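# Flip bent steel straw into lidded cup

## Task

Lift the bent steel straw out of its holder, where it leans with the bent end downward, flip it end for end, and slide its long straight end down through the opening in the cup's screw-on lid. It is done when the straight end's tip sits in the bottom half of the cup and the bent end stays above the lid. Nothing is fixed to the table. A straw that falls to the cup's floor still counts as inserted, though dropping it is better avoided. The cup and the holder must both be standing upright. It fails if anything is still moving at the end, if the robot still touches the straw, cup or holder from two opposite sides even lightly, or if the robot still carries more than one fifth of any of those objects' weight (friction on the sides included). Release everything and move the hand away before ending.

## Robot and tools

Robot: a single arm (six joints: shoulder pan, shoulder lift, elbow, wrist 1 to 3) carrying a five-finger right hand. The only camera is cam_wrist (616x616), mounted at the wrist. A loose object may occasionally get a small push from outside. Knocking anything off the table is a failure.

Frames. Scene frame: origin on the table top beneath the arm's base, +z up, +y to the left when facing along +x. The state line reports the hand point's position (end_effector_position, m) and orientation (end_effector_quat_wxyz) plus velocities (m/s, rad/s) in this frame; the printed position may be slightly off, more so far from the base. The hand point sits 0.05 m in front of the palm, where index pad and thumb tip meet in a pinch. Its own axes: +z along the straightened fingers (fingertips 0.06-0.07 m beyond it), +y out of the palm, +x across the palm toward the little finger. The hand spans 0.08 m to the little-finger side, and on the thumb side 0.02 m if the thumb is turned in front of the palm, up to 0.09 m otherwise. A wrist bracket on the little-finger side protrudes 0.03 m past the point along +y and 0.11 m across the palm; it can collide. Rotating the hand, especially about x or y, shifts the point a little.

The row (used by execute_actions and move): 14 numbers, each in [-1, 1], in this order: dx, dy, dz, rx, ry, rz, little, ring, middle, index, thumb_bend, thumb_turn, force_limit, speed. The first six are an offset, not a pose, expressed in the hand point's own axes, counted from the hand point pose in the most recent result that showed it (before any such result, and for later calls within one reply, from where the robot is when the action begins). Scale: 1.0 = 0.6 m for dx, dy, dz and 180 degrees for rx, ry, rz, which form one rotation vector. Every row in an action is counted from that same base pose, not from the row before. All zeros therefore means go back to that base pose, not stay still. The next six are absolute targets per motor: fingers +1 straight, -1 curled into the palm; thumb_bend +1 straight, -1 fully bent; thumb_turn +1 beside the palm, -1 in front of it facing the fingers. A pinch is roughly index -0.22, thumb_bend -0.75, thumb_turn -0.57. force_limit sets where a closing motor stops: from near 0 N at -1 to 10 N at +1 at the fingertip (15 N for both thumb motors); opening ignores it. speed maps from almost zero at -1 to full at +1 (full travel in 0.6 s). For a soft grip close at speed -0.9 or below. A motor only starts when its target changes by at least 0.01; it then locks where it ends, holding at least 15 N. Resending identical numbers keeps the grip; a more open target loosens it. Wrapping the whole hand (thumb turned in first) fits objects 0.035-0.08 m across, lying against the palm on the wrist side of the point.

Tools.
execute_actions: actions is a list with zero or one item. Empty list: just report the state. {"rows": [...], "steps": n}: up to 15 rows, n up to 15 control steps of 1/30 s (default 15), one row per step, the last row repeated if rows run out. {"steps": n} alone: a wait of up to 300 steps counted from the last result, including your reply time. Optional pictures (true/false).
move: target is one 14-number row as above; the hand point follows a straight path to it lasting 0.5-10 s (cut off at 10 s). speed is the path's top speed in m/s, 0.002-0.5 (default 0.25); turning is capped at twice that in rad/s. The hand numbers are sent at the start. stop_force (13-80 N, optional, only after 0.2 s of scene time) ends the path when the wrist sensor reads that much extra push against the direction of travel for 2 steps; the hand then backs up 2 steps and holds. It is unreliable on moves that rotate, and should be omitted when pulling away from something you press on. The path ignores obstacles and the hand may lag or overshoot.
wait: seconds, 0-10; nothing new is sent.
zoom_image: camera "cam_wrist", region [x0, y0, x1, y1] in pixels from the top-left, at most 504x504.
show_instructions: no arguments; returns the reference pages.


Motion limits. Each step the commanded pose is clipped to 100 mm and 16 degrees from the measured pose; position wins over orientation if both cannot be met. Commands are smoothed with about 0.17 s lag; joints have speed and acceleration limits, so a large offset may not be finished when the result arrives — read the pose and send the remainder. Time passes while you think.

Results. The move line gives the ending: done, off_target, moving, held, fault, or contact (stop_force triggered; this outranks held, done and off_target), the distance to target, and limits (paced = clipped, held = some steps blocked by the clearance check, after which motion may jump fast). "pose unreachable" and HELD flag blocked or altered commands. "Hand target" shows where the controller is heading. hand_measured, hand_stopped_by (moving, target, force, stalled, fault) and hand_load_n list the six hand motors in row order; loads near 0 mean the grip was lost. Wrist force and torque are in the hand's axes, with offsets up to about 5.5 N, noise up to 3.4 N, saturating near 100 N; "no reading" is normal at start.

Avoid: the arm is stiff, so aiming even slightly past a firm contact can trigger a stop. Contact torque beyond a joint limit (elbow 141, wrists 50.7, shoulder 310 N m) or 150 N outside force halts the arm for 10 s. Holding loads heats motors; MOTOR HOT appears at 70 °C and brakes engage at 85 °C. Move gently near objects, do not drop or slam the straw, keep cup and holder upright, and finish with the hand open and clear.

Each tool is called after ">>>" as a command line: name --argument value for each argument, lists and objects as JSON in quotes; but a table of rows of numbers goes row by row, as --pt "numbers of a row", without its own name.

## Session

>>> execute_actions --actions '[]'

Scene clock: 0.00 s of 5600.00 s.
end_effector_position=(+0.4710, -0.0115, +0.3213) hand_measured=(+1.000, +1.000, +1.000, +1.000, +1.000, +1.000) hand_load_n=(+0.0, +0.0, +0.0, +0.0, +0.0, +0.0) hand_stopped_by=(target, target, target, target, target, target) hand_force_limit=0.00 hand_speed=-0.80 end_effector_quat_wxyz=(+0.106, +0.482, +0.870, -0.014) end_effector_velocity=(-0.000, -0.000, -0.000) end_effector_angular_velocity=(+0.000, +0.000, -0.000)
Joint positions: [-0.434 -1.718  2.149  0.925  1.607 -1.027]
Joint velocities: [-0.  0.  0. -0.  0. -0.]
Wrist force (N, on the end effector, along its own x y z axes, offset not removed): no reading
Wrist torque (N m, same axes, about the end effector's origin, offset not removed): no reading
Hand target: +0.471, -0.011, +0.321; +0.106, +0.482, +0.870, -0.014

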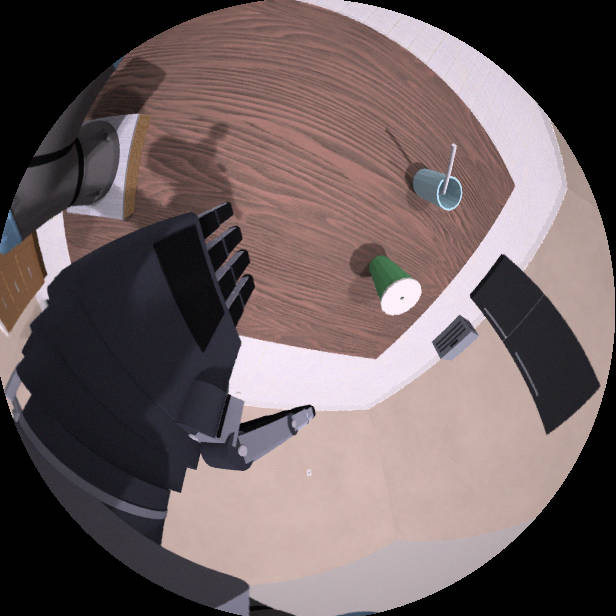

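>>> move --target '[0.249,0.628,0.07,0.43,-0.096,0.74,1,1,1,0.5,-0.72,-0.57,0.5,0]' --speed 0.3

>>> move --target '[0.1,0,0.09,0,0,0,1,1,1,0.5,-0.72,-0.57,0.5,0]' --speed 0.1

Scene clock: 31.40 s of 5600.00 s.
end_effector_position=(+0.7183, +0.3097, +0.2796) hand_measured=(+1.000, +1.000, +1.000, +0.500, -0.720, -0.570) hand_load_n=(+0.0, +0.0, +0.0, +0.0, +0.0, +0.0) hand_stopped_by=(target, target, target, target, target, target) hand_force_limit=0.50 hand_speed=0.00 end_effector_quat_wxyz=(-0.106, +0.884, -0.233, -0.390) end_effector_velocity=(+0.001, +0.001, +0.000) end_effector_angular_velocity=(-0.003, +0.002, -0.011)
Joint positions: [ 0.113 -0.584  0.958  1.928  1.136  2.002]
Joint velocities: [-0.001  0.001 -0.002 -0.001 -0.005  0.011]
Wrist force (N, on the end effector, along its own x y z axes, offset not removed): [-0.2 0.1 -0.4]
Wrist torque (N m, same axes, about the end effector's origin, offset not removed): [0.10 -0.07 -0.14]
Hand target: +0.718, +0.310, +0.280; -0.106, +0.884, -0.234, -0.390
Off the commanded pose: 0.000 m, 0 deg.
After step 90, 23.40 s passed at rest.
move: done

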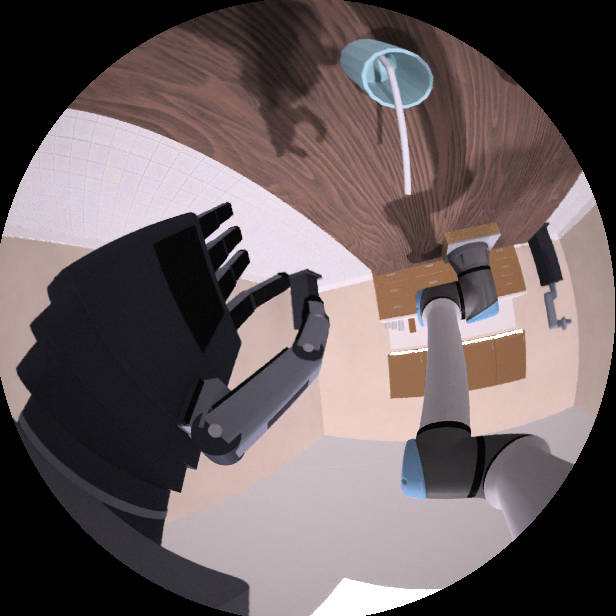

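Scene clock: 32.67 s of 5600.00 s.
end_effector_position=(+0.7188, +0.3098, +0.1990) hand_measured=(+1.000, +1.000, +1.000, +0.500, -0.720, -0.570) hand_load_n=(+0.0, +0.0, +0.0, +0.0, +0.0, +0.0) hand_stopped_by=(target, target, target, target, target, target) hand_force_limit=0.50 hand_speed=0.00 end_effector_quat_wxyz=(-0.106, +0.884, -0.233, -0.390) end_effector_velocity=(-0.000, +0.001, -0.001) end_effector_angular_velocity=(+0.000, -0.001, +0.001)
Joint positions: [ 0.113 -0.517  0.98   1.84   1.137  2.002]
Joint velocities: [ 0.001  0.    -0.    -0.002 -0.     0.   ]
Wrist force (N, on the end effector, along its own x y z axes, offset not removed): [0.1 0.2 -2.1]
Wrist torque (N m, same axes, about the end effector's origin, offset not removed): [0.33 -0.09 -0.17]
Hand target: +0.719, +0.310, +0.199; -0.106, +0.884, -0.233, -0.390
Off the commanded pose: 0.000 m, 0 deg.
move: done

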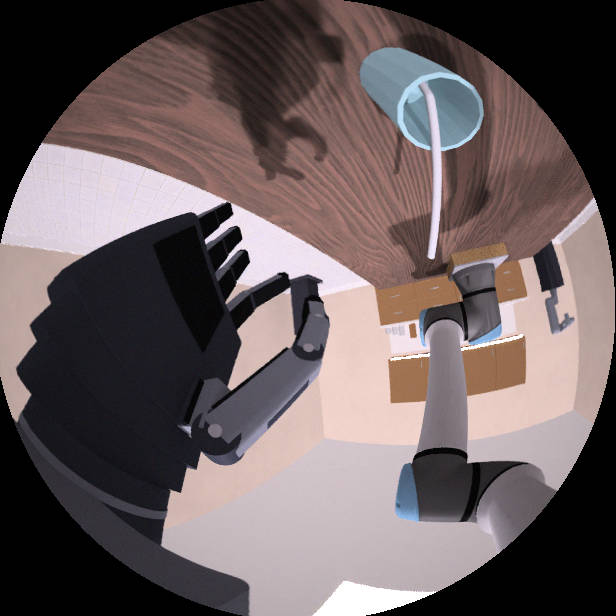

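>>> move --target '[0.154,0.11,0.012,0,0,0,1,1,1,0.5,-0.72,-0.57,0.5,0]' --speed 0.1

>>> move --target '[0,0.03,0,0,0,0,1,1,1,0.5,-0.72,-0.57,0.5,0]' --speed 0.04

Scene clock: 44.00 s of 5600.00 s.
end_effector_position=(+0.7355, +0.2247, +0.1256) hand_measured=(+1.000, +1.000, +1.000, +0.500, -0.720, -0.570) hand_load_n=(+0.0, +0.0, +0.0, +0.0, +0.0, +0.0) hand_stopped_by=(target, target, target, target, target, target) hand_force_limit=0.50 hand_speed=0.00 end_effector_quat_wxyz=(-0.106, +0.884, -0.233, -0.391) end_effector_velocity=(+0.000, -0.001, -0.001) end_effector_angular_velocity=(+0.000, +0.000, +0.001)
Joint positions: [ 0.023 -0.453  0.998  1.786  1.198  1.93 ]
Joint velocities: [-0.001  0.002 -0.001 -0.     0.001 -0.001]
Wrist force (N, on the end effector, along its own x y z axes, offset not removed): [-1.7 2.0 -2.4]
Wrist torque (N m, same axes, about the end effector's origin, offset not removed): [0.64 0.19 -0.19]
Hand target: +0.736, +0.225, +0.125; -0.106, +0.884, -0.233, -0.390
Off the commanded pose: 0.000 m, 0 deg.
After step 90, 6.73 s passed at rest.
move: done

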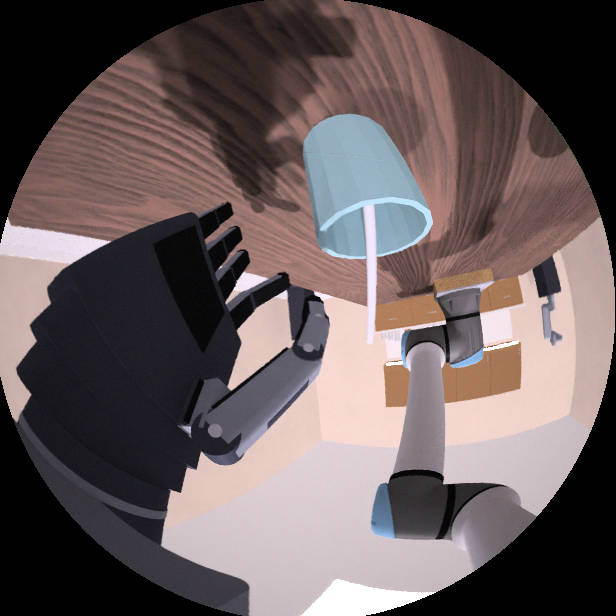

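Scene clock: 44.80 s of 5600.00 s.
end_effector_position=(+0.7267, +0.2092, +0.1255) hand_measured=(+1.000, +1.000, +1.000, +0.500, -0.720, -0.570) hand_load_n=(+0.0, +0.0, +0.0, +0.0, +0.0, +0.0) hand_stopped_by=(target, target, target, target, target, target) hand_force_limit=0.50 hand_speed=0.00 end_effector_quat_wxyz=(-0.106, +0.884, -0.233, -0.391) end_effector_velocity=(-0.001, -0.002, +0.000) end_effector_angular_velocity=(+0.000, -0.000, +0.000)
Joint positions: [ 0.007 -0.472  1.039  1.768  1.209  1.917]
Joint velocities: [-0.002 -0.003  0.005 -0.002  0.001 -0.002]
Wrist force (N, on the end effector, along its own x y z axes, offset not removed): [-0.7 0.3 -0.4]
Wrist torque (N m, same axes, about the end effector's origin, offset not removed): [0.23 0.06 -0.20]
Hand target: +0.727, +0.209, +0.126; -0.106, +0.884, -0.233, -0.391
Off the commanded pose: 0.000 m, 0 deg.
move: done

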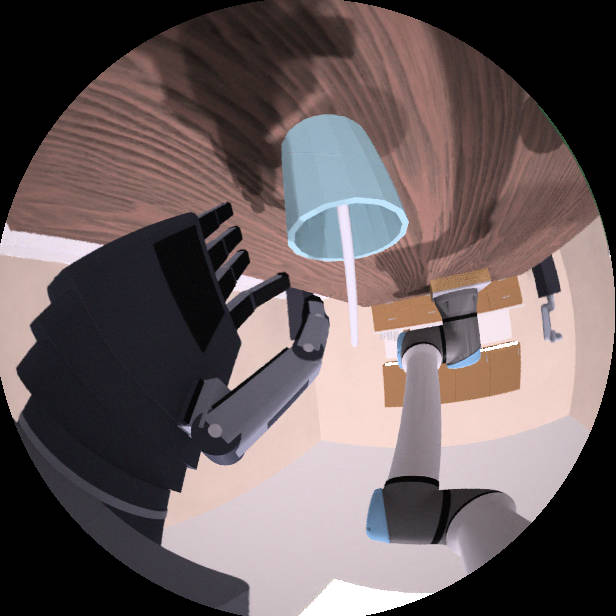

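>>> move --target '[0.022,0.068,0.015,0,0,-0.03,1,1,1,0.5,-0.72,-0.57,0.5,0]' --speed 0.035

>>> zoom_image --camera "cam_wrist" --region '[210,200,390,380]'

Scene clock: 54.07 s of 5600.00 s.
end_effector_position=(+0.7085, +0.1729, +0.1096) hand_measured=(+1.000, +1.000, +1.000, +0.500, -0.720, -0.570) hand_load_n=(+0.0, +0.0, +0.0, +0.0, +0.0, +0.0) hand_stopped_by=(target, target, target, target, target, target) hand_force_limit=0.50 hand_speed=0.00 end_effector_quat_wxyz=(-0.124, +0.894, -0.192, -0.385) end_effector_velocity=(-0.000, -0.002, -0.000) end_effector_angular_velocity=(+0.003, -0.003, +0.002)
Joint positions: [-0.029 -0.499  1.122  1.721  1.234  1.796]
Joint velocities: [-0.002 -0.001  0.003 -0.002  0.001 -0.005]
Wrist force (N, on the end effector, along its own x y z axes, offset not removed): [0.9 0.0 0.2]
Wrist torque (N m, same axes, about the end effector's origin, offset not removed): [0.14 -0.25 -0.08]
Hand target: +0.708, +0.173, +0.110; -0.124, +0.894, -0.191, -0.385
Off the commanded pose: 0.000 m, 0 deg.
After step 90, 4.60 s passed at rest.
move: done

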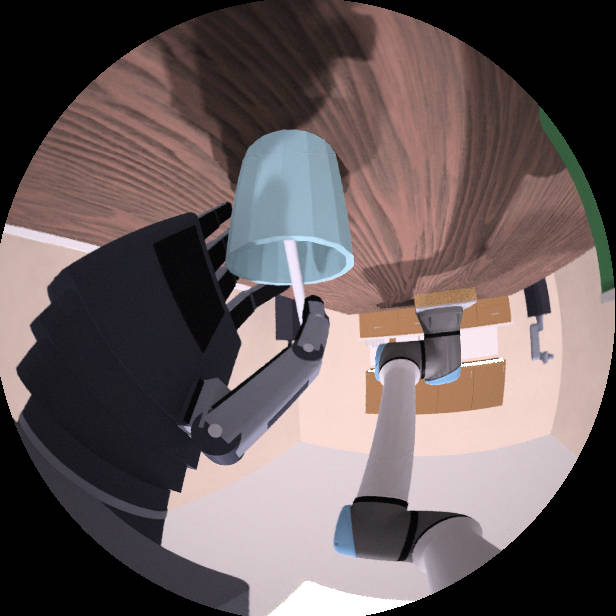

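Region (210, 200, 390, 380) of cam_wrist's 616x616 image, scaled by 2.800, with more detail than that image has.

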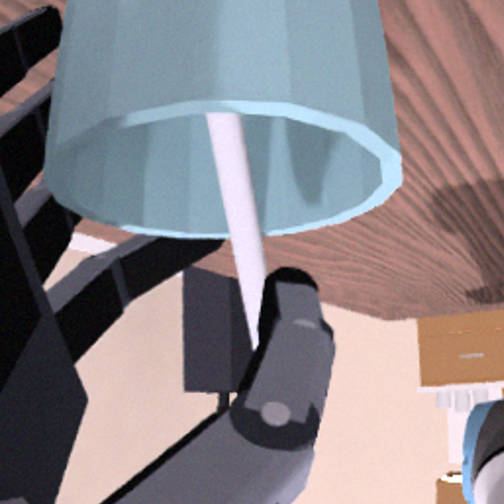

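>>> move --target '[-0.003,-0.006,0.013,0,0,0,1,1,1,-0.35,-0.72,-0.57,-0.2,-0.87]' --speed 0.02

>>> zoom_image --camera "cam_wrist" --region '[250,240,370,360]'

Scene clock: 64.37 s of 5600.00 s.
end_effector_position=(+0.7039, +0.1795, +0.1059) hand_measured=(+1.000, +1.000, +1.000, -0.104, -0.720, -0.570) hand_load_n=(+0.0, +0.0, +0.0, +4.5, +1.5, -0.5) hand_stopped_by=(target, target, target, force, target, target) hand_force_limit=-0.20 hand_speed=-0.87 end_effector_quat_wxyz=(-0.124, +0.894, -0.192, -0.385) end_effector_velocity=(+0.000, -0.000, +0.001) end_effector_angular_velocity=(-0.000, -0.002, -0.001)
Joint positions: [-0.022 -0.5    1.133  1.71   1.229  1.801]
Joint velocities: [-0.001 -0.002  0.    -0.    -0.    -0.   ]
Wrist force (N, on the end effector, along its own x y z axes, offset not removed): [-2.9 0.5 -0.9]
Wrist torque (N m, same axes, about the end effector's origin, offset not removed): [0.30 0.12 -0.18]
Hand target: +0.704, +0.179, +0.106; -0.124, +0.894, -0.192, -0.385
Off the commanded pose: 0.000 m, 0 deg.
After step 90, 4.23 s passed at rest.
move: done

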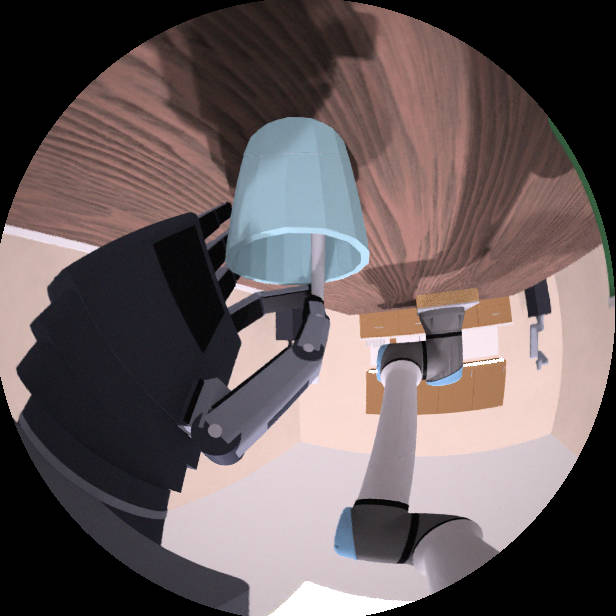

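Region (250, 240, 370, 360) of cam_wrist's 616x616 image, scaled by 4.200, with more detail than that image has.

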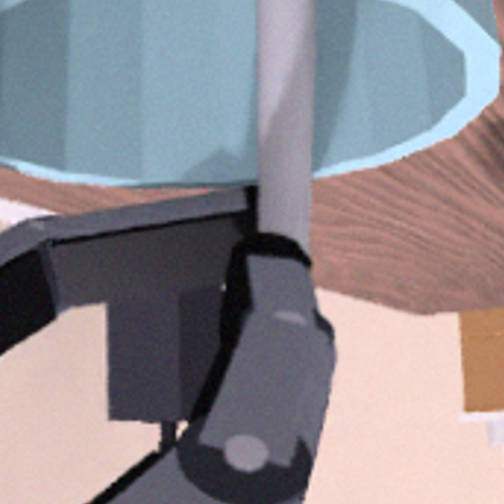

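The straw rolled out to the fingertip edge, so I'm reopening to reseat it.

>>> move --target '[-0.004,0,-0.004,0,0,0,1,1,1,0.25,-0.72,-0.57,-0.2,-0.8]' --speed 0.02

>>> zoom_image --camera "cam_wrist" --region '[220,210,400,390]'

Scene clock: 72.40 s of 5600.00 s.
end_effector_position=(+0.7039, +0.1792, +0.1093) hand_measured=(+1.000, +1.000, +1.000, +0.250, -0.720, -0.570) hand_load_n=(+0.0, +0.0, +0.0, +0.0, +0.0, +0.0) hand_stopped_by=(target, target, target, target, target, target) hand_force_limit=-0.20 hand_speed=-0.80 end_effector_quat_wxyz=(-0.124, +0.894, -0.192, -0.385) end_effector_velocity=(+0.000, -0.000, +0.001) end_effector_angular_velocity=(-0.000, -0.001, -0.000)
Joint positions: [-0.022 -0.504  1.134  1.713  1.229  1.801]
Joint velocities: [-0.    -0.001 -0.    -0.     0.    -0.   ]
Wrist force (N, on the end effector, along its own x y z axes, offset not removed): [-1.6 -1.2 -0.5]
Wrist torque (N m, same axes, about the end effector's origin, offset not removed): [0.04 0.17 -0.29]
Hand target: +0.704, +0.179, +0.109; -0.124, +0.894, -0.192, -0.385
Off the commanded pose: 0.000 m, 0 deg.
After step 90, 3.70 s passed at rest.
move: done

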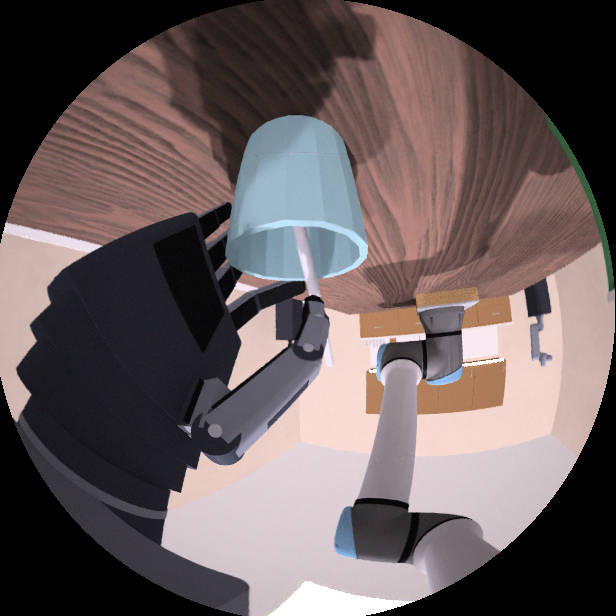

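Region (220, 210, 400, 390) of cam_wrist's 616x616 image, scaled by 2.800, with more detail than that image has.

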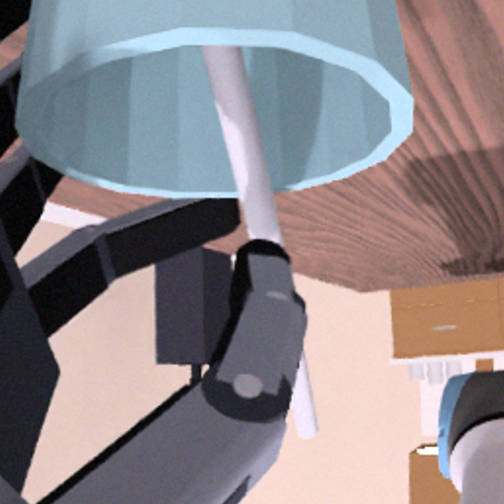

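>>> move --target '[0,0.015,0.016,0,0,-0.015,1,1,1,0.4,-0.72,-0.57,-0.2,-0.5]' --speed 0.02

>>> move --target '[0,0,0,0,0,0,1,1,1,-0.35,-0.72,-0.57,-0.2,-0.87]'

>>> zoom_image --camera "cam_wrist" --region '[250,240,370,360]'

Scene clock: 82.80 s of 5600.00 s.
end_effector_position=(+0.6940, +0.1747, +0.1023) hand_measured=(+1.000, +1.000, +1.000, +0.400, -0.720, -0.570) hand_load_n=(+0.0, +0.0, +0.0, +0.0, +0.0, +0.0) hand_stopped_by=(target, target, target, target, target, target) hand_force_limit=-0.20 hand_speed=-0.50 end_effector_quat_wxyz=(-0.133, +0.898, -0.171, -0.382) end_effector_velocity=(-0.001, -0.000, -0.000) end_effector_angular_velocity=(+0.004, -0.004, +0.005)
Joint positions: [-0.026 -0.515  1.169  1.69   1.231  1.752]
Joint velocities: [-0.    -0.003  0.004 -0.003  0.    -0.007]
Wrist force (N, on the end effector, along its own x y z axes, offset not removed): [-2.0 -1.4 -1.4]
Wrist torque (N m, same axes, about the end effector's origin, offset not removed): [0.21 0.28 -0.36]
Hand target: +0.694, +0.175, +0.102; -0.133, +0.898, -0.170, -0.382
Off the commanded pose: 0.000 m, 0 deg.
After step 90, 6.00 s passed at rest.
move: done

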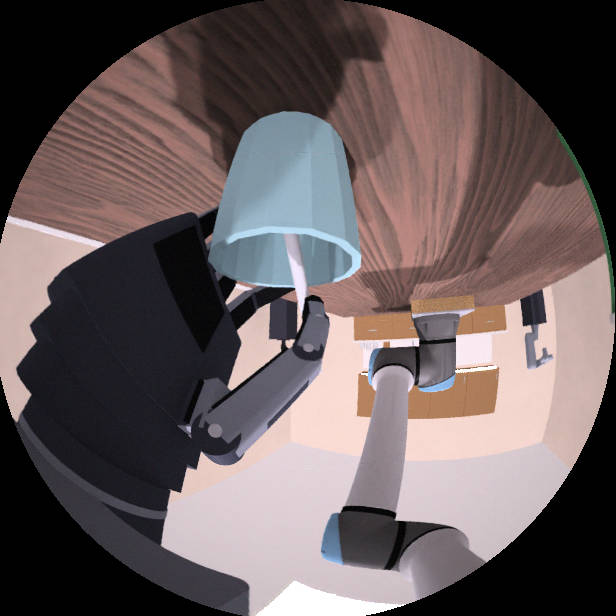

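Scene clock: 85.40 s of 5600.00 s.
end_effector_position=(+0.6940, +0.1747, +0.1023) hand_measured=(+1.000, +1.000, +1.000, -0.104, -0.720, -0.570) hand_load_n=(+0.0, +0.0, +0.0, +4.5, +2.0, -0.5) hand_stopped_by=(target, target, target, force, target, target) hand_force_limit=-0.20 hand_speed=-0.87 end_effector_quat_wxyz=(-0.133, +0.898, -0.171, -0.382) end_effector_velocity=(-0.000, +0.000, -0.000) end_effector_angular_velocity=(-0.000, +0.000, +0.000)
Joint positions: [-0.026 -0.515  1.169  1.69   1.231  1.752]
Joint velocities: [ 0.  0.  0. -0.  0.  0.]
Wrist force (N, on the end effector, along its own x y z axes, offset not removed): [-2.3 -2.0 -2.9]
Wrist torque (N m, same axes, about the end effector's origin, offset not removed): [0.21 0.26 -0.43]
Hand target: +0.694, +0.175, +0.102; -0.133, +0.898, -0.171, -0.382
Off the commanded pose: 0.000 m, 0 deg.
move: done

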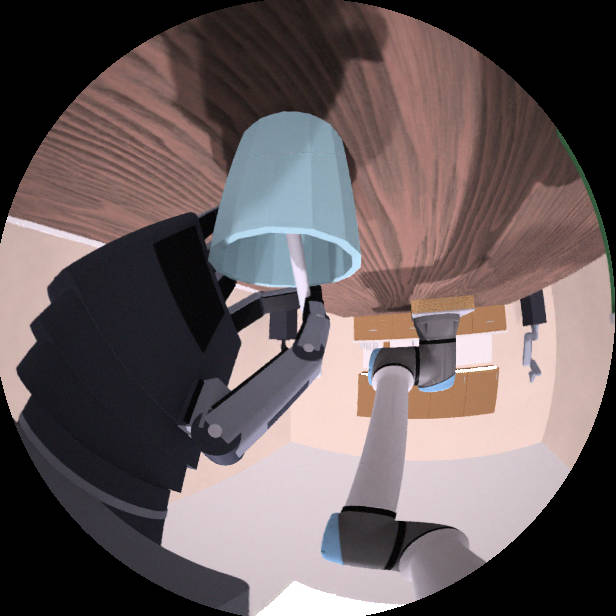

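Region (250, 240, 370, 360) of cam_wrist's 616x616 image, scaled by 4.200, with more detail than that image has.

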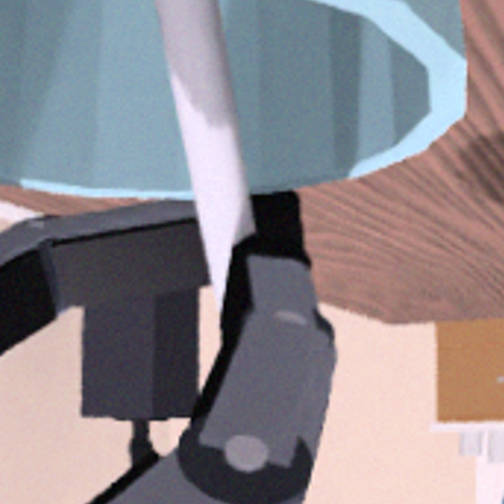

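>>> move --target '[-0.025,0,-0.008,0,0,0,1,1,1,-0.4,-0.72,-0.57,0.5,-0.95]' --speed 0.02

>>> move --target '[-0.27,-0.03,-0.21,0,0,0,1,1,1,-0.45,-0.72,-0.57,0.6,-0.95]' --speed 0.06

Scene clock: 102.37 s of 5600.00 s.
end_effector_position=(+0.6874, +0.1760, +0.1164) hand_measured=(+1.000, +1.000, +1.000, -0.118, -0.718, -0.570) hand_load_n=(+0.0, +0.0, +0.0, +7.0, +2.0, -2.5) hand_stopped_by=(target, target, target, force, target, target) hand_force_limit=0.50 hand_speed=-0.95 end_effector_quat_wxyz=(-0.133, +0.898, -0.171, -0.382) end_effector_velocity=(-0.001, +0.000, +0.001) end_effector_angular_velocity=(+0.000, +0.002, +0.000)
Joint positions: [-0.025 -0.539  1.191  1.692  1.231  1.753]
Joint velocities: [ 0.    -0.002  0.003  0.     0.     0.   ]
Wrist force (N, on the end effector, along its own x y z axes, offset not removed): [-2.7 0.9 -2.2]
Wrist torque (N m, same axes, about the end effector's origin, offset not removed): [0.44 0.44 -0.30]
Hand target: +0.687, +0.176, +0.117; -0.133, +0.898, -0.171, -0.382
Off the commanded pose: 0.000 m, 0 deg.
After step 90, 12.90 s passed at rest.
move: done

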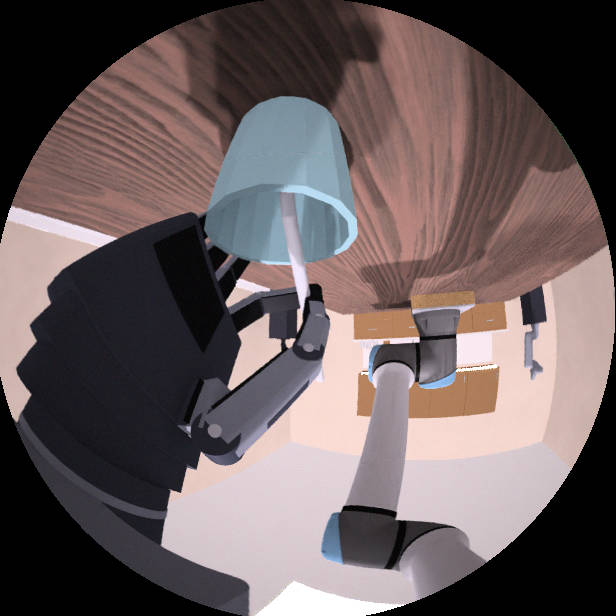

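Scene clock: 106.20 s of 5600.00 s.
end_effector_position=(+0.6705, +0.1791, +0.3216) hand_measured=(+1.000, +1.000, +1.000, -0.120, -0.718, -0.570) hand_load_n=(+0.0, +0.0, +0.0, +8.0, +2.5, -3.0) hand_stopped_by=(target, target, target, force, target, target) hand_force_limit=0.60 hand_speed=-0.95 end_effector_quat_wxyz=(-0.133, +0.898, -0.171, -0.382) end_effector_velocity=(+0.000, -0.001, +0.002) end_effector_angular_velocity=(-0.000, -0.001, -0.001)
Joint positions: [-0.022 -0.753  1.198  1.898  1.229  1.755]
Joint velocities: [-0.001 -0.003 -0.001  0.002  0.    -0.   ]
Wrist force (N, on the end effector, along its own x y z axes, offset not removed): [0.3 0.0 -2.8]
Wrist torque (N m, same axes, about the end effector's origin, offset not removed): [0.35 -0.04 -0.12]
Hand target: +0.670, +0.179, +0.322; -0.133, +0.898, -0.171, -0.382
Off the commanded pose: 0.000 m, 0 deg.
move: done

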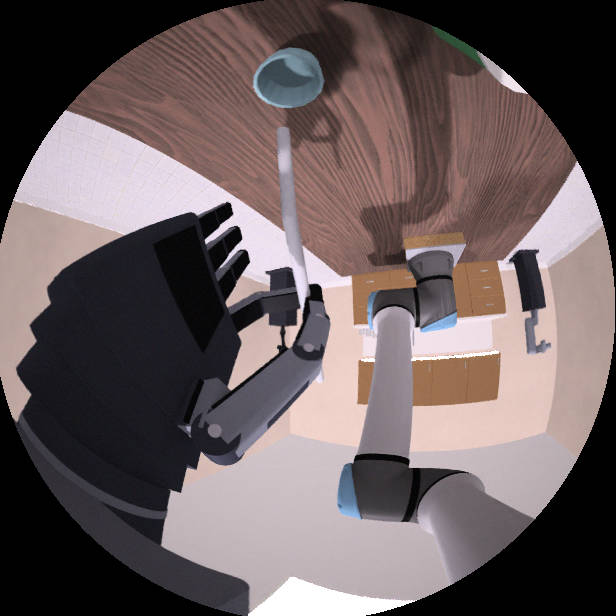

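>>> move --target '[0.236,0.328,-0.231,0.038,0.794,-0.18,1,1,1,-0.45,-0.72,-0.57,0.6,-0.95]'

>>> move --target '[-0.06,0,-0.0105,0,0,0,1,1,1,-0.45,-0.72,-0.57,0.6,-0.95]' --speed 0.05

>>> zoom_image --camera "cam_wrist" --region '[260,340,400,480]'

Scene clock: 120.10 s of 5600.00 s.
end_effector_position=(+0.7707, -0.0798, +0.2903) hand_measured=(+1.000, +1.000, +1.000, -0.120, -0.718, -0.570) hand_load_n=(+0.0, +0.0, +0.0, +8.0, +2.5, -2.5) hand_stopped_by=(target, target, target, force, target, target) hand_force_limit=0.60 hand_speed=-0.95 end_effector_quat_wxyz=(+0.001, +0.645, -0.000, +0.764) end_effector_velocity=(+0.000, -0.001, -0.001) end_effector_angular_velocity=(-0.001, -0.009, -0.000)
Joint positions: [-0.363 -1.429  2.314 -1.072  1.188  1.639]
Joint velocities: [-0.002  0.006  0.003 -0.02  -0.001  0.003]
Wrist force (N, on the end effector, along its own x y z axes, offset not removed): [0.6 0.9 0.0]
Wrist torque (N m, same axes, about the end effector's origin, offset not removed): [0.30 -0.19 -0.01]
Hand target: +0.771, -0.080, +0.290; +0.001, +0.644, -0.000, +0.765
Off the commanded pose: 0.001 m, 0 deg.
After step 90, 5.27 s passed at rest.
move: done

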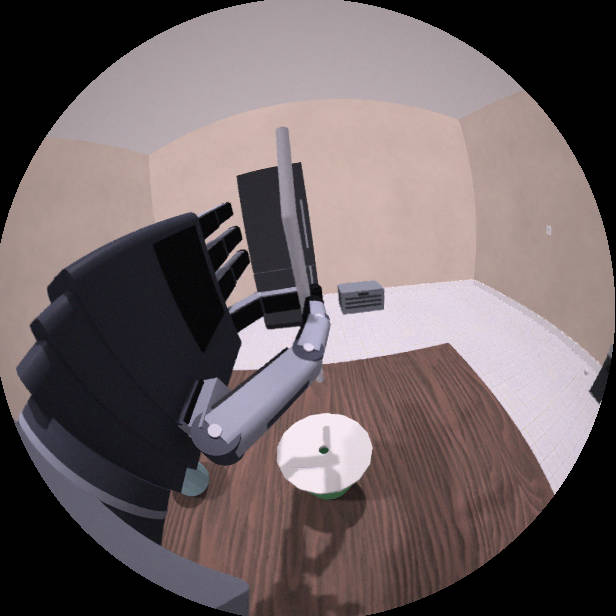

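Scene clock: 121.20 s of 5600.00 s.
end_effector_position=(+0.7705, -0.0798, +0.2539) hand_measured=(+1.000, +1.000, +1.000, -0.120, -0.718, -0.570) hand_load_n=(+0.0, +0.0, +0.0, +8.0, +2.5, -2.5) hand_stopped_by=(target, target, target, force, target, target) hand_force_limit=0.60 hand_speed=-0.95 end_effector_quat_wxyz=(+0.001, +0.645, -0.000, +0.764) end_effector_velocity=(+0.000, -0.001, -0.001) end_effector_angular_velocity=(-0.000, -0.001, -0.000)
Joint positions: [-0.363 -1.363  2.335 -1.158  1.187  1.639]
Joint velocities: [-0.     0.003  0.    -0.005 -0.     0.   ]
Wrist force (N, on the end effector, along its own x y z axes, offset not removed): [-1.0 -0.8 -0.1]
Wrist torque (N m, same axes, about the end effector's origin, offset not removed): [0.10 0.09 -0.16]
Hand target: +0.771, -0.080, +0.254; +0.001, +0.645, -0.000, +0.764
Off the commanded pose: 0.000 m, 0 deg.
move: done

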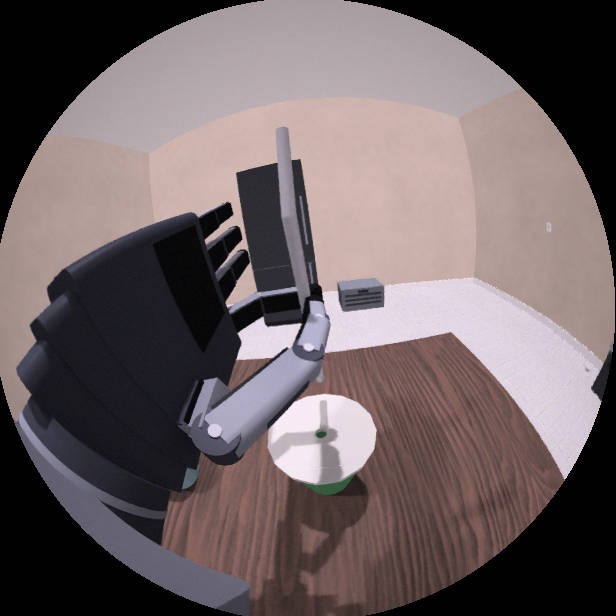

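Region (260, 340, 400, 480) of cam_wrist's 616x616 image, scaled by 3.600, with more detail than that image has.

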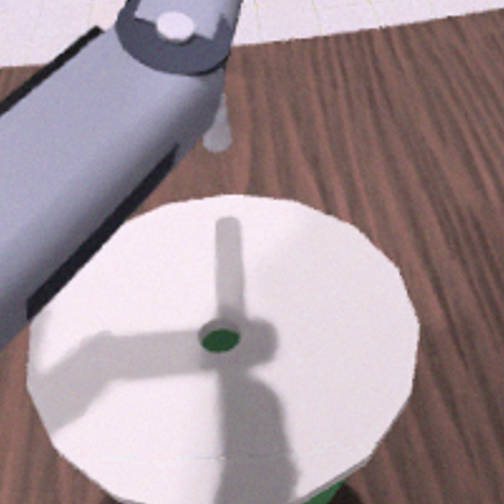

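>>> move --target '[-0.008,-0.003,-0.052,0,0,0,1,1,1,-0.45,-0.72,-0.57,0.6,-0.95]' --speed 0.04

>>> zoom_image --camera "cam_wrist" --region '[285,355,365,435]'

Scene clock: 140.40 s of 5600.00 s.
end_effector_position=(+0.7408, -0.0780, +0.2440) hand_measured=(+1.000, +1.000, +1.000, -0.120, -0.718, -0.570) hand_load_n=(+0.0, +0.0, +0.0, +8.0, +2.5, -2.5) hand_stopped_by=(target, target, target, force, target, target) hand_force_limit=0.60 hand_speed=-0.95 end_effector_quat_wxyz=(+0.001, +0.645, -0.000, +0.764) end_effector_velocity=(-0.002, +0.000, +0.001) end_effector_angular_velocity=(-0.001, -0.002, +0.001)
Joint positions: [-0.385 -1.385  2.397 -1.2    1.166  1.644]
Joint velocities: [-0.001 -0.004  0.004 -0.003 -0.002  0.   ]
Wrist force (N, on the end effector, along its own x y z axes, offset not removed): [-3.4 3.1 -0.8]
Wrist torque (N m, same axes, about the end effector's origin, offset not removed): [0.66 0.46 -0.29]
Hand target: +0.741, -0.078, +0.244; +0.001, +0.645, -0.000, +0.764
Off the commanded pose: 0.000 m, 0 deg.
After step 90, 15.07 s passed at rest.
move: done

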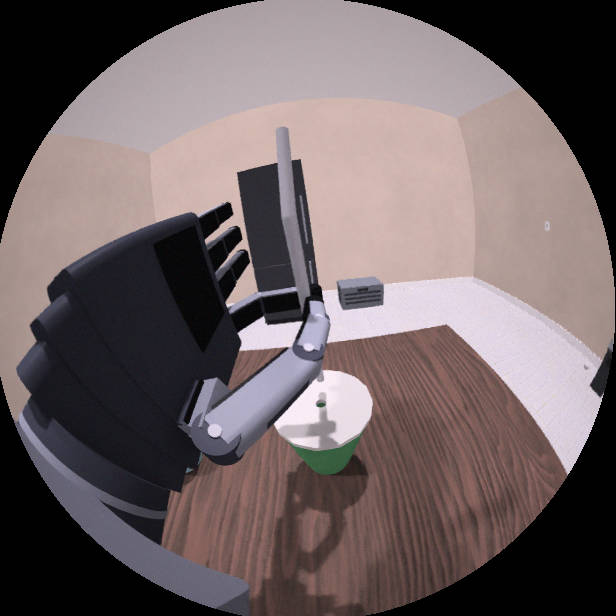

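Region (285, 355, 365, 435) of cam_wrist's 616x616 image, scaled by 6.300, with more detail than that image has.

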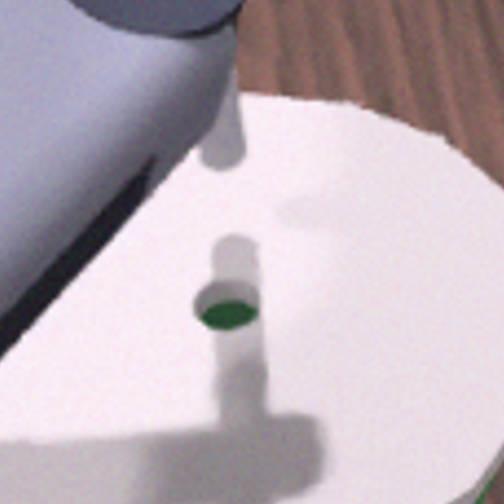

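>>> move --target '[-0.0128,-0.003,-0.0335,0,0,0,1,1,1,-0.45,-0.72,-0.57,0.6,-0.95]' --speed 0.03

>>> zoom_image --camera "cam_wrist" --region '[295,355,355,415]'

Scene clock: 149.20 s of 5600.00 s.
end_effector_position=(+0.7224, -0.0762, +0.2331) hand_measured=(+1.000, +1.000, +1.000, -0.120, -0.718, -0.570) hand_load_n=(+0.0, +0.0, +0.0, +8.0, +2.5, -2.5) hand_stopped_by=(target, target, target, force, target, target) hand_force_limit=0.60 hand_speed=-0.95 end_effector_quat_wxyz=(+0.001, +0.645, -0.000, +0.764) end_effector_velocity=(-0.001, -0.000, -0.002) end_effector_angular_velocity=(+0.000, +0.001, +0.000)
Joint positions: [-0.398 -1.387  2.437 -1.239  1.153  1.646]
Joint velocities: [-0.001  0.002  0.003 -0.003 -0.001  0.   ]
Wrist force (N, on the end effector, along its own x y z axes, offset not removed): [-2.8 -0.3 -1.6]
Wrist torque (N m, same axes, about the end effector's origin, offset not removed): [0.20 0.35 -0.21]
Hand target: +0.722, -0.076, +0.233; +0.001, +0.645, -0.000, +0.764
Off the commanded pose: 0.000 m, 0 deg.
After step 90, 4.77 s passed at rest.
move: done

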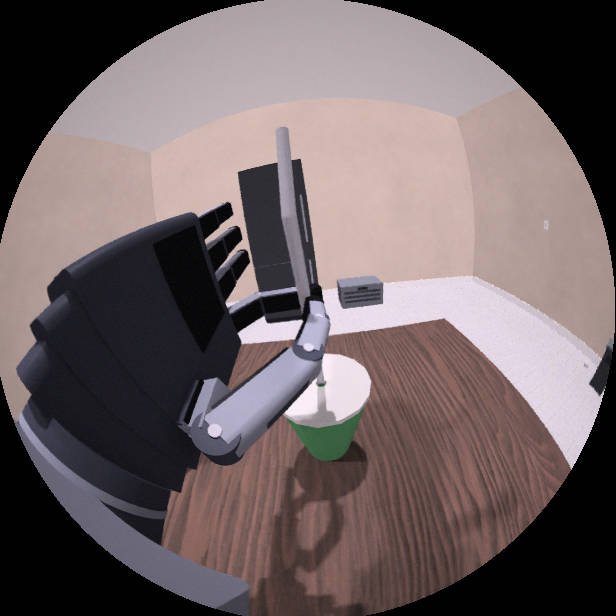

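Region (295, 355, 355, 415) of cam_wrist's 616x616 image, scaled by 8.400, with more detail than that image has.

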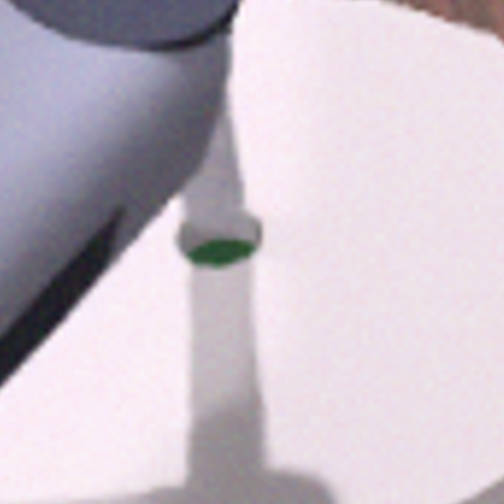

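>>> move --target '[-0.018,0.0005,-0.002,0,0,0,1,1,1,-0.45,-0.72,-0.57,0.6,-0.95]' --speed 0.008

>>> zoom_image --camera "cam_wrist" --region '[295,355,355,415]'

Scene clock: 155.23 s of 5600.00 s.
end_effector_position=(+0.7231, -0.0765, +0.2224) hand_measured=(+1.000, +1.000, +1.000, -0.120, -0.718, -0.570) hand_load_n=(+0.0, +0.0, +0.0, +8.0, +2.5, -2.5) hand_stopped_by=(target, target, target, force, target, target) hand_force_limit=0.60 hand_speed=-0.95 end_effector_quat_wxyz=(+0.001, +0.645, -0.000, +0.764) end_effector_velocity=(-0.000, +0.000, -0.002) end_effector_angular_velocity=(+0.000, +0.000, -0.000)
Joint positions: [-0.398 -1.362  2.44  -1.268  1.152  1.646]
Joint velocities: [ 0.     0.003  0.001 -0.003  0.     0.   ]
Wrist force (N, on the end effector, along its own x y z axes, offset not removed): [-0.4 -0.7 -2.5]
Wrist torque (N m, same axes, about the end effector's origin, offset not removed): [0.17 0.06 -0.20]
Hand target: +0.723, -0.076, +0.222; +0.001, +0.645, -0.000, +0.764
Off the commanded pose: 0.000 m, 0 deg.
After step 90, 1.47 s passed at rest.
move: done

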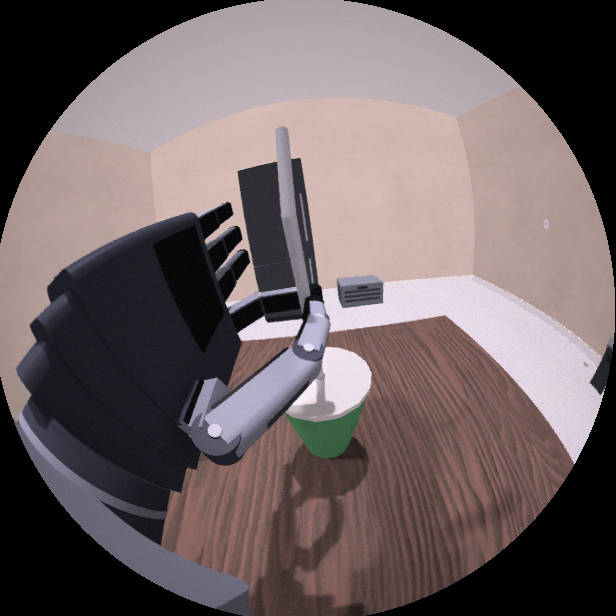

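Region (295, 355, 355, 415) of cam_wrist's 616x616 image, scaled by 8.400, with more detail than that image has.

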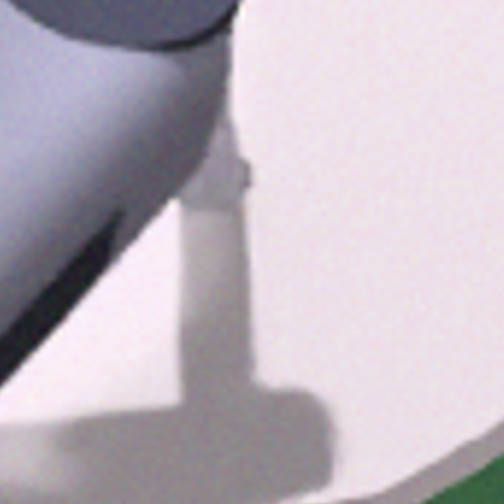

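The tip is in the hole. Continuing down.

>>> move --target '[-0.095,0.003,-0.011,0,0,0,1,1,1,-0.45,-0.72,-0.57,0.6,-0.95]' --speed 0.015 --stop_force 13

Scene clock: 166.90 s of 5600.00 s.
end_effector_position=(+0.7261, -0.0783, +0.1652) hand_measured=(+1.000, +1.000, +1.000, -0.120, -0.718, -0.570) hand_load_n=(+0.0, +0.0, +0.0, +8.5, +3.0, -2.5) hand_stopped_by=(target, target, target, force, target, target) hand_force_limit=0.60 hand_speed=-0.95 end_effector_quat_wxyz=(+0.001, +0.645, -0.000, +0.764) end_effector_velocity=(+0.000, -0.000, -0.002) end_effector_angular_velocity=(+0.000, +0.000, -0.000)
Joint positions: [-0.399 -1.225  2.451 -1.415  1.152  1.647]
Joint velocities: [-0.     0.005  0.    -0.005 -0.     0.   ]
Wrist force (N, on the end effector, along its own x y z axes, offset not removed): [-2.5 0.5 -0.8]
Wrist torque (N m, same axes, about the end effector's origin, offset not removed): [0.25 0.31 -0.25]
Hand target: +0.726, -0.078, +0.165; +0.001, +0.645, -0.000, +0.764
Off the commanded pose: 0.000 m, 0 deg.
After step 90, 4.60 s passed at rest.
move: done

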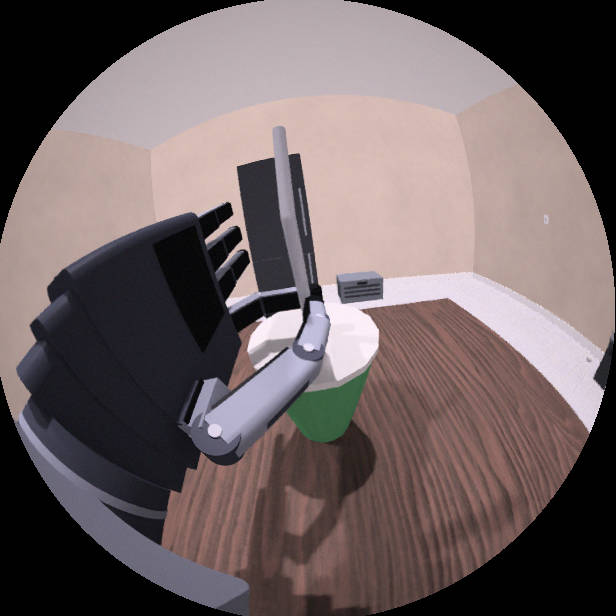

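>>> move --target '[-0.014,0.002,-0.002,0,0,0,1,1,1,-0.098,-0.72,-0.57,0.6,-0.98]' --speed 0.006 --stop_force 13

>>> move --target '[0,0,0,0,0,0,1,1,1,-0.06,-0.72,-0.57,0.6,-0.994]'

>>> wait --seconds 3

Scene clock: 187.40 s of 5600.00 s.
end_effector_position=(+0.7264, -0.0795, +0.1567) hand_measured=(+1.000, +1.000, +1.000, -0.098, -0.720, -0.570) hand_load_n=(+0.0, +0.0, +0.0, +2.5, +1.0, -1.0) hand_stopped_by=(target, target, target, target, target, target) hand_force_limit=0.60 hand_speed=-0.98 end_effector_quat_wxyz=(+0.001, +0.645, -0.000, +0.764) end_effector_velocity=(+0.001, -0.001, -0.000) end_effector_angular_velocity=(-0.001, -0.001, -0.000)
Joint positions: [-0.402 -1.205  2.452 -1.437  1.149  1.647]
Joint velocities: [-0.001  0.002 -0.001 -0.003 -0.     0.   ]
Wrist force (N, on the end effector, along its own x y z axes, offset not removed): [-1.7 0.0 -1.7]
Wrist torque (N m, same axes, about the end effector's origin, offset not removed): [0.24 0.21 -0.25]
Hand target: +0.726, -0.080, +0.157; +0.001, +0.645, -0.000, +0.764
Off the commanded pose: 0.000 m, 0 deg.
After step 90, 15.87 s passed at rest.
move: done

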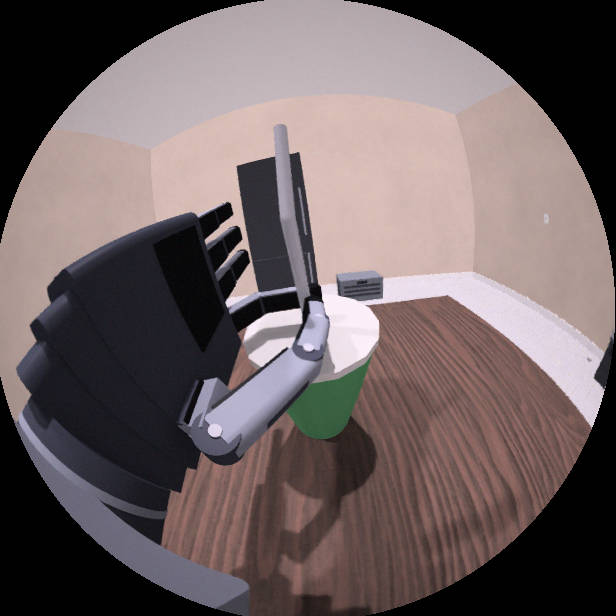

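Scene clock: 187.90 s of 5600.00 s.
end_effector_position=(+0.7263, -0.0795, +0.1567) hand_measured=(+1.000, +1.000, +1.000, -0.094, -0.720, -0.570) hand_load_n=(+0.0, +0.0, +0.0, +2.0, +0.5, -0.5) hand_stopped_by=(target, target, target, moving, target, target) hand_force_limit=0.60 hand_speed=-0.99 end_effector_quat_wxyz=(+0.001, +0.645, -0.000, +0.764) end_effector_velocity=(-0.000, -0.000, -0.002) end_effector_angular_velocity=(+0.002, +0.003, -0.000)
Joint positions: [-0.402 -1.205  2.452 -1.437  1.149  1.647]
Joint velocities: [-0.     0.003 -0.     0.001 -0.     0.   ]
Wrist force (N, on the end effector, along its own x y z axes, offset not removed): [-1.5 0.0 -0.8]
Wrist torque (N m, same axes, about the end effector's origin, offset not removed): [0.23 0.11 -0.24]
Hand target: +0.726, -0.080, +0.157; +0.001, +0.645, -0.000, +0.764
Off the commanded pose: 0.000 m, 0 deg.
move: done

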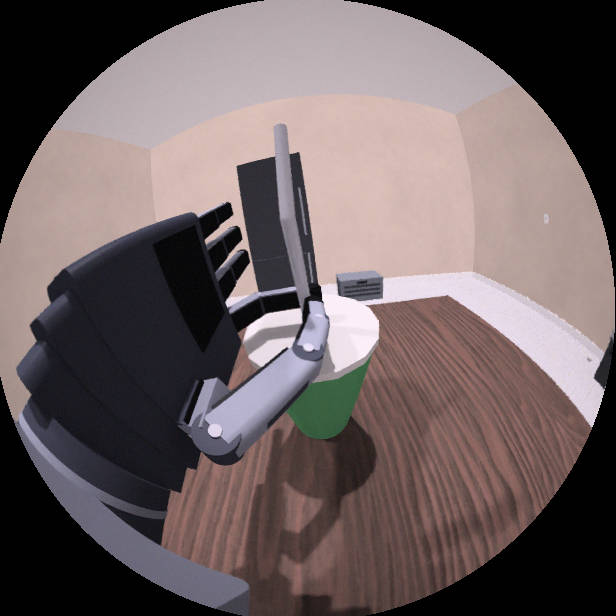

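Scene clock: 190.90 s of 5600.00 s.
end_effector_position=(+0.7263, -0.0795, +0.1567) hand_measured=(+1.000, +1.000, +1.000, -0.064, -0.720, -0.570) hand_load_n=(+0.0, +0.0, +0.0, +0.0, +0.0, +0.0) hand_stopped_by=(target, target, target, moving, target, target) hand_force_limit=0.60 hand_speed=-0.99 end_effector_quat_wxyz=(+0.001, +0.645, -0.000, +0.764) end_effector_velocity=(-0.000, +0.000, +0.000) end_effector_angular_velocity=(+0.000, -0.000, -0.000)
Joint positions: [-0.402 -1.205  2.452 -1.437  1.149  1.647]
Joint velocities: [ 0.    -0.001  0.001 -0.     0.     0.   ]
Wrist force (N, on the end effector, along its own x y z axes, offset not removed): [-1.3 -0.5 -1.6]
Wrist torque (N m, same axes, about the end effector's origin, offset not removed): [0.19 0.19 -0.15]
Hand target: +0.726, -0.080, +0.157; +0.001, +0.645, -0.000, +0.764
Off the commanded pose: 0.000 m, 0 deg.
Steps of this call (steps 1 to 90: nothing new was sent). Readings (end_effector_position | what the end effector reports):
1: (+0.7263, -0.0795, +0.1567) | hand_measured=(+1.000, +1.000, +1.000, -0.094, -0.720, -0.570) hand_load_n=(+0.0, +0.0, +0.0, +1.5, +0.5, -0.5) hand_stopped_by=(target, target, target, moving, target, target) hand_force_limit=0.60 hand_speed=-0.99
2: (+0.7263, -0.0795, +0.1567) | hand_measured=(+1.000, +1.000, +1.000, -0.092, -0.720, -0.570) hand_load_n=(+0.0, +0.0, +0.0, +1.5, +0.5, -0.5) hand_stopped_by=(target, target, target, moving, target, target) hand_force_limit=0.60 hand_speed=-0.99
4: (+0.7263, -0.0795, +0.1567) | hand_measured=(+1.000, +1.000, +1.000, -0.092, -0.720, -0.570) hand_load_n=(+0.0, +0.0, +0.0, +1.5, +0.5, -0.5) hand_stopped_by=(target, target, target, moving, target, target) hand_force_limit=0.60 hand_speed=-0.99
8: (+0.7263, -0.0795, +0.1567) | hand_measured=(+1.000, +1.000, +1.000, -0.090, -0.720, -0.570) hand_load_n=(+0.0, +0.0, +0.0, +1.5, +0.5, -0.5) hand_stopped_by=(target, target, target, moving, target, target) hand_force_limit=0.60 hand_speed=-0.99
90: the state above

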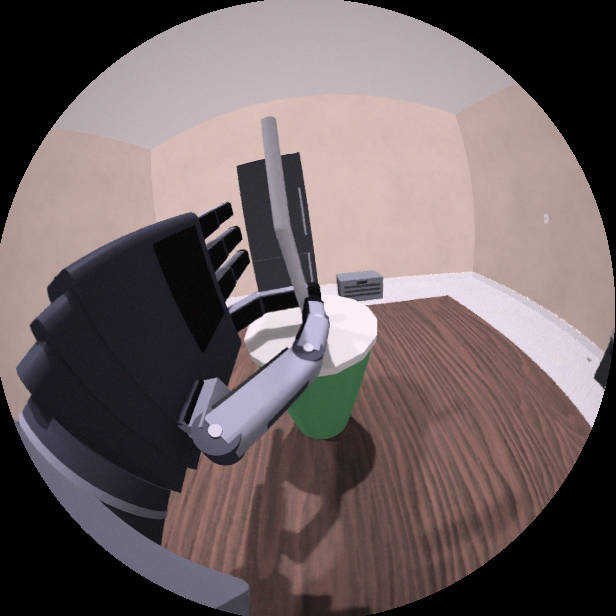

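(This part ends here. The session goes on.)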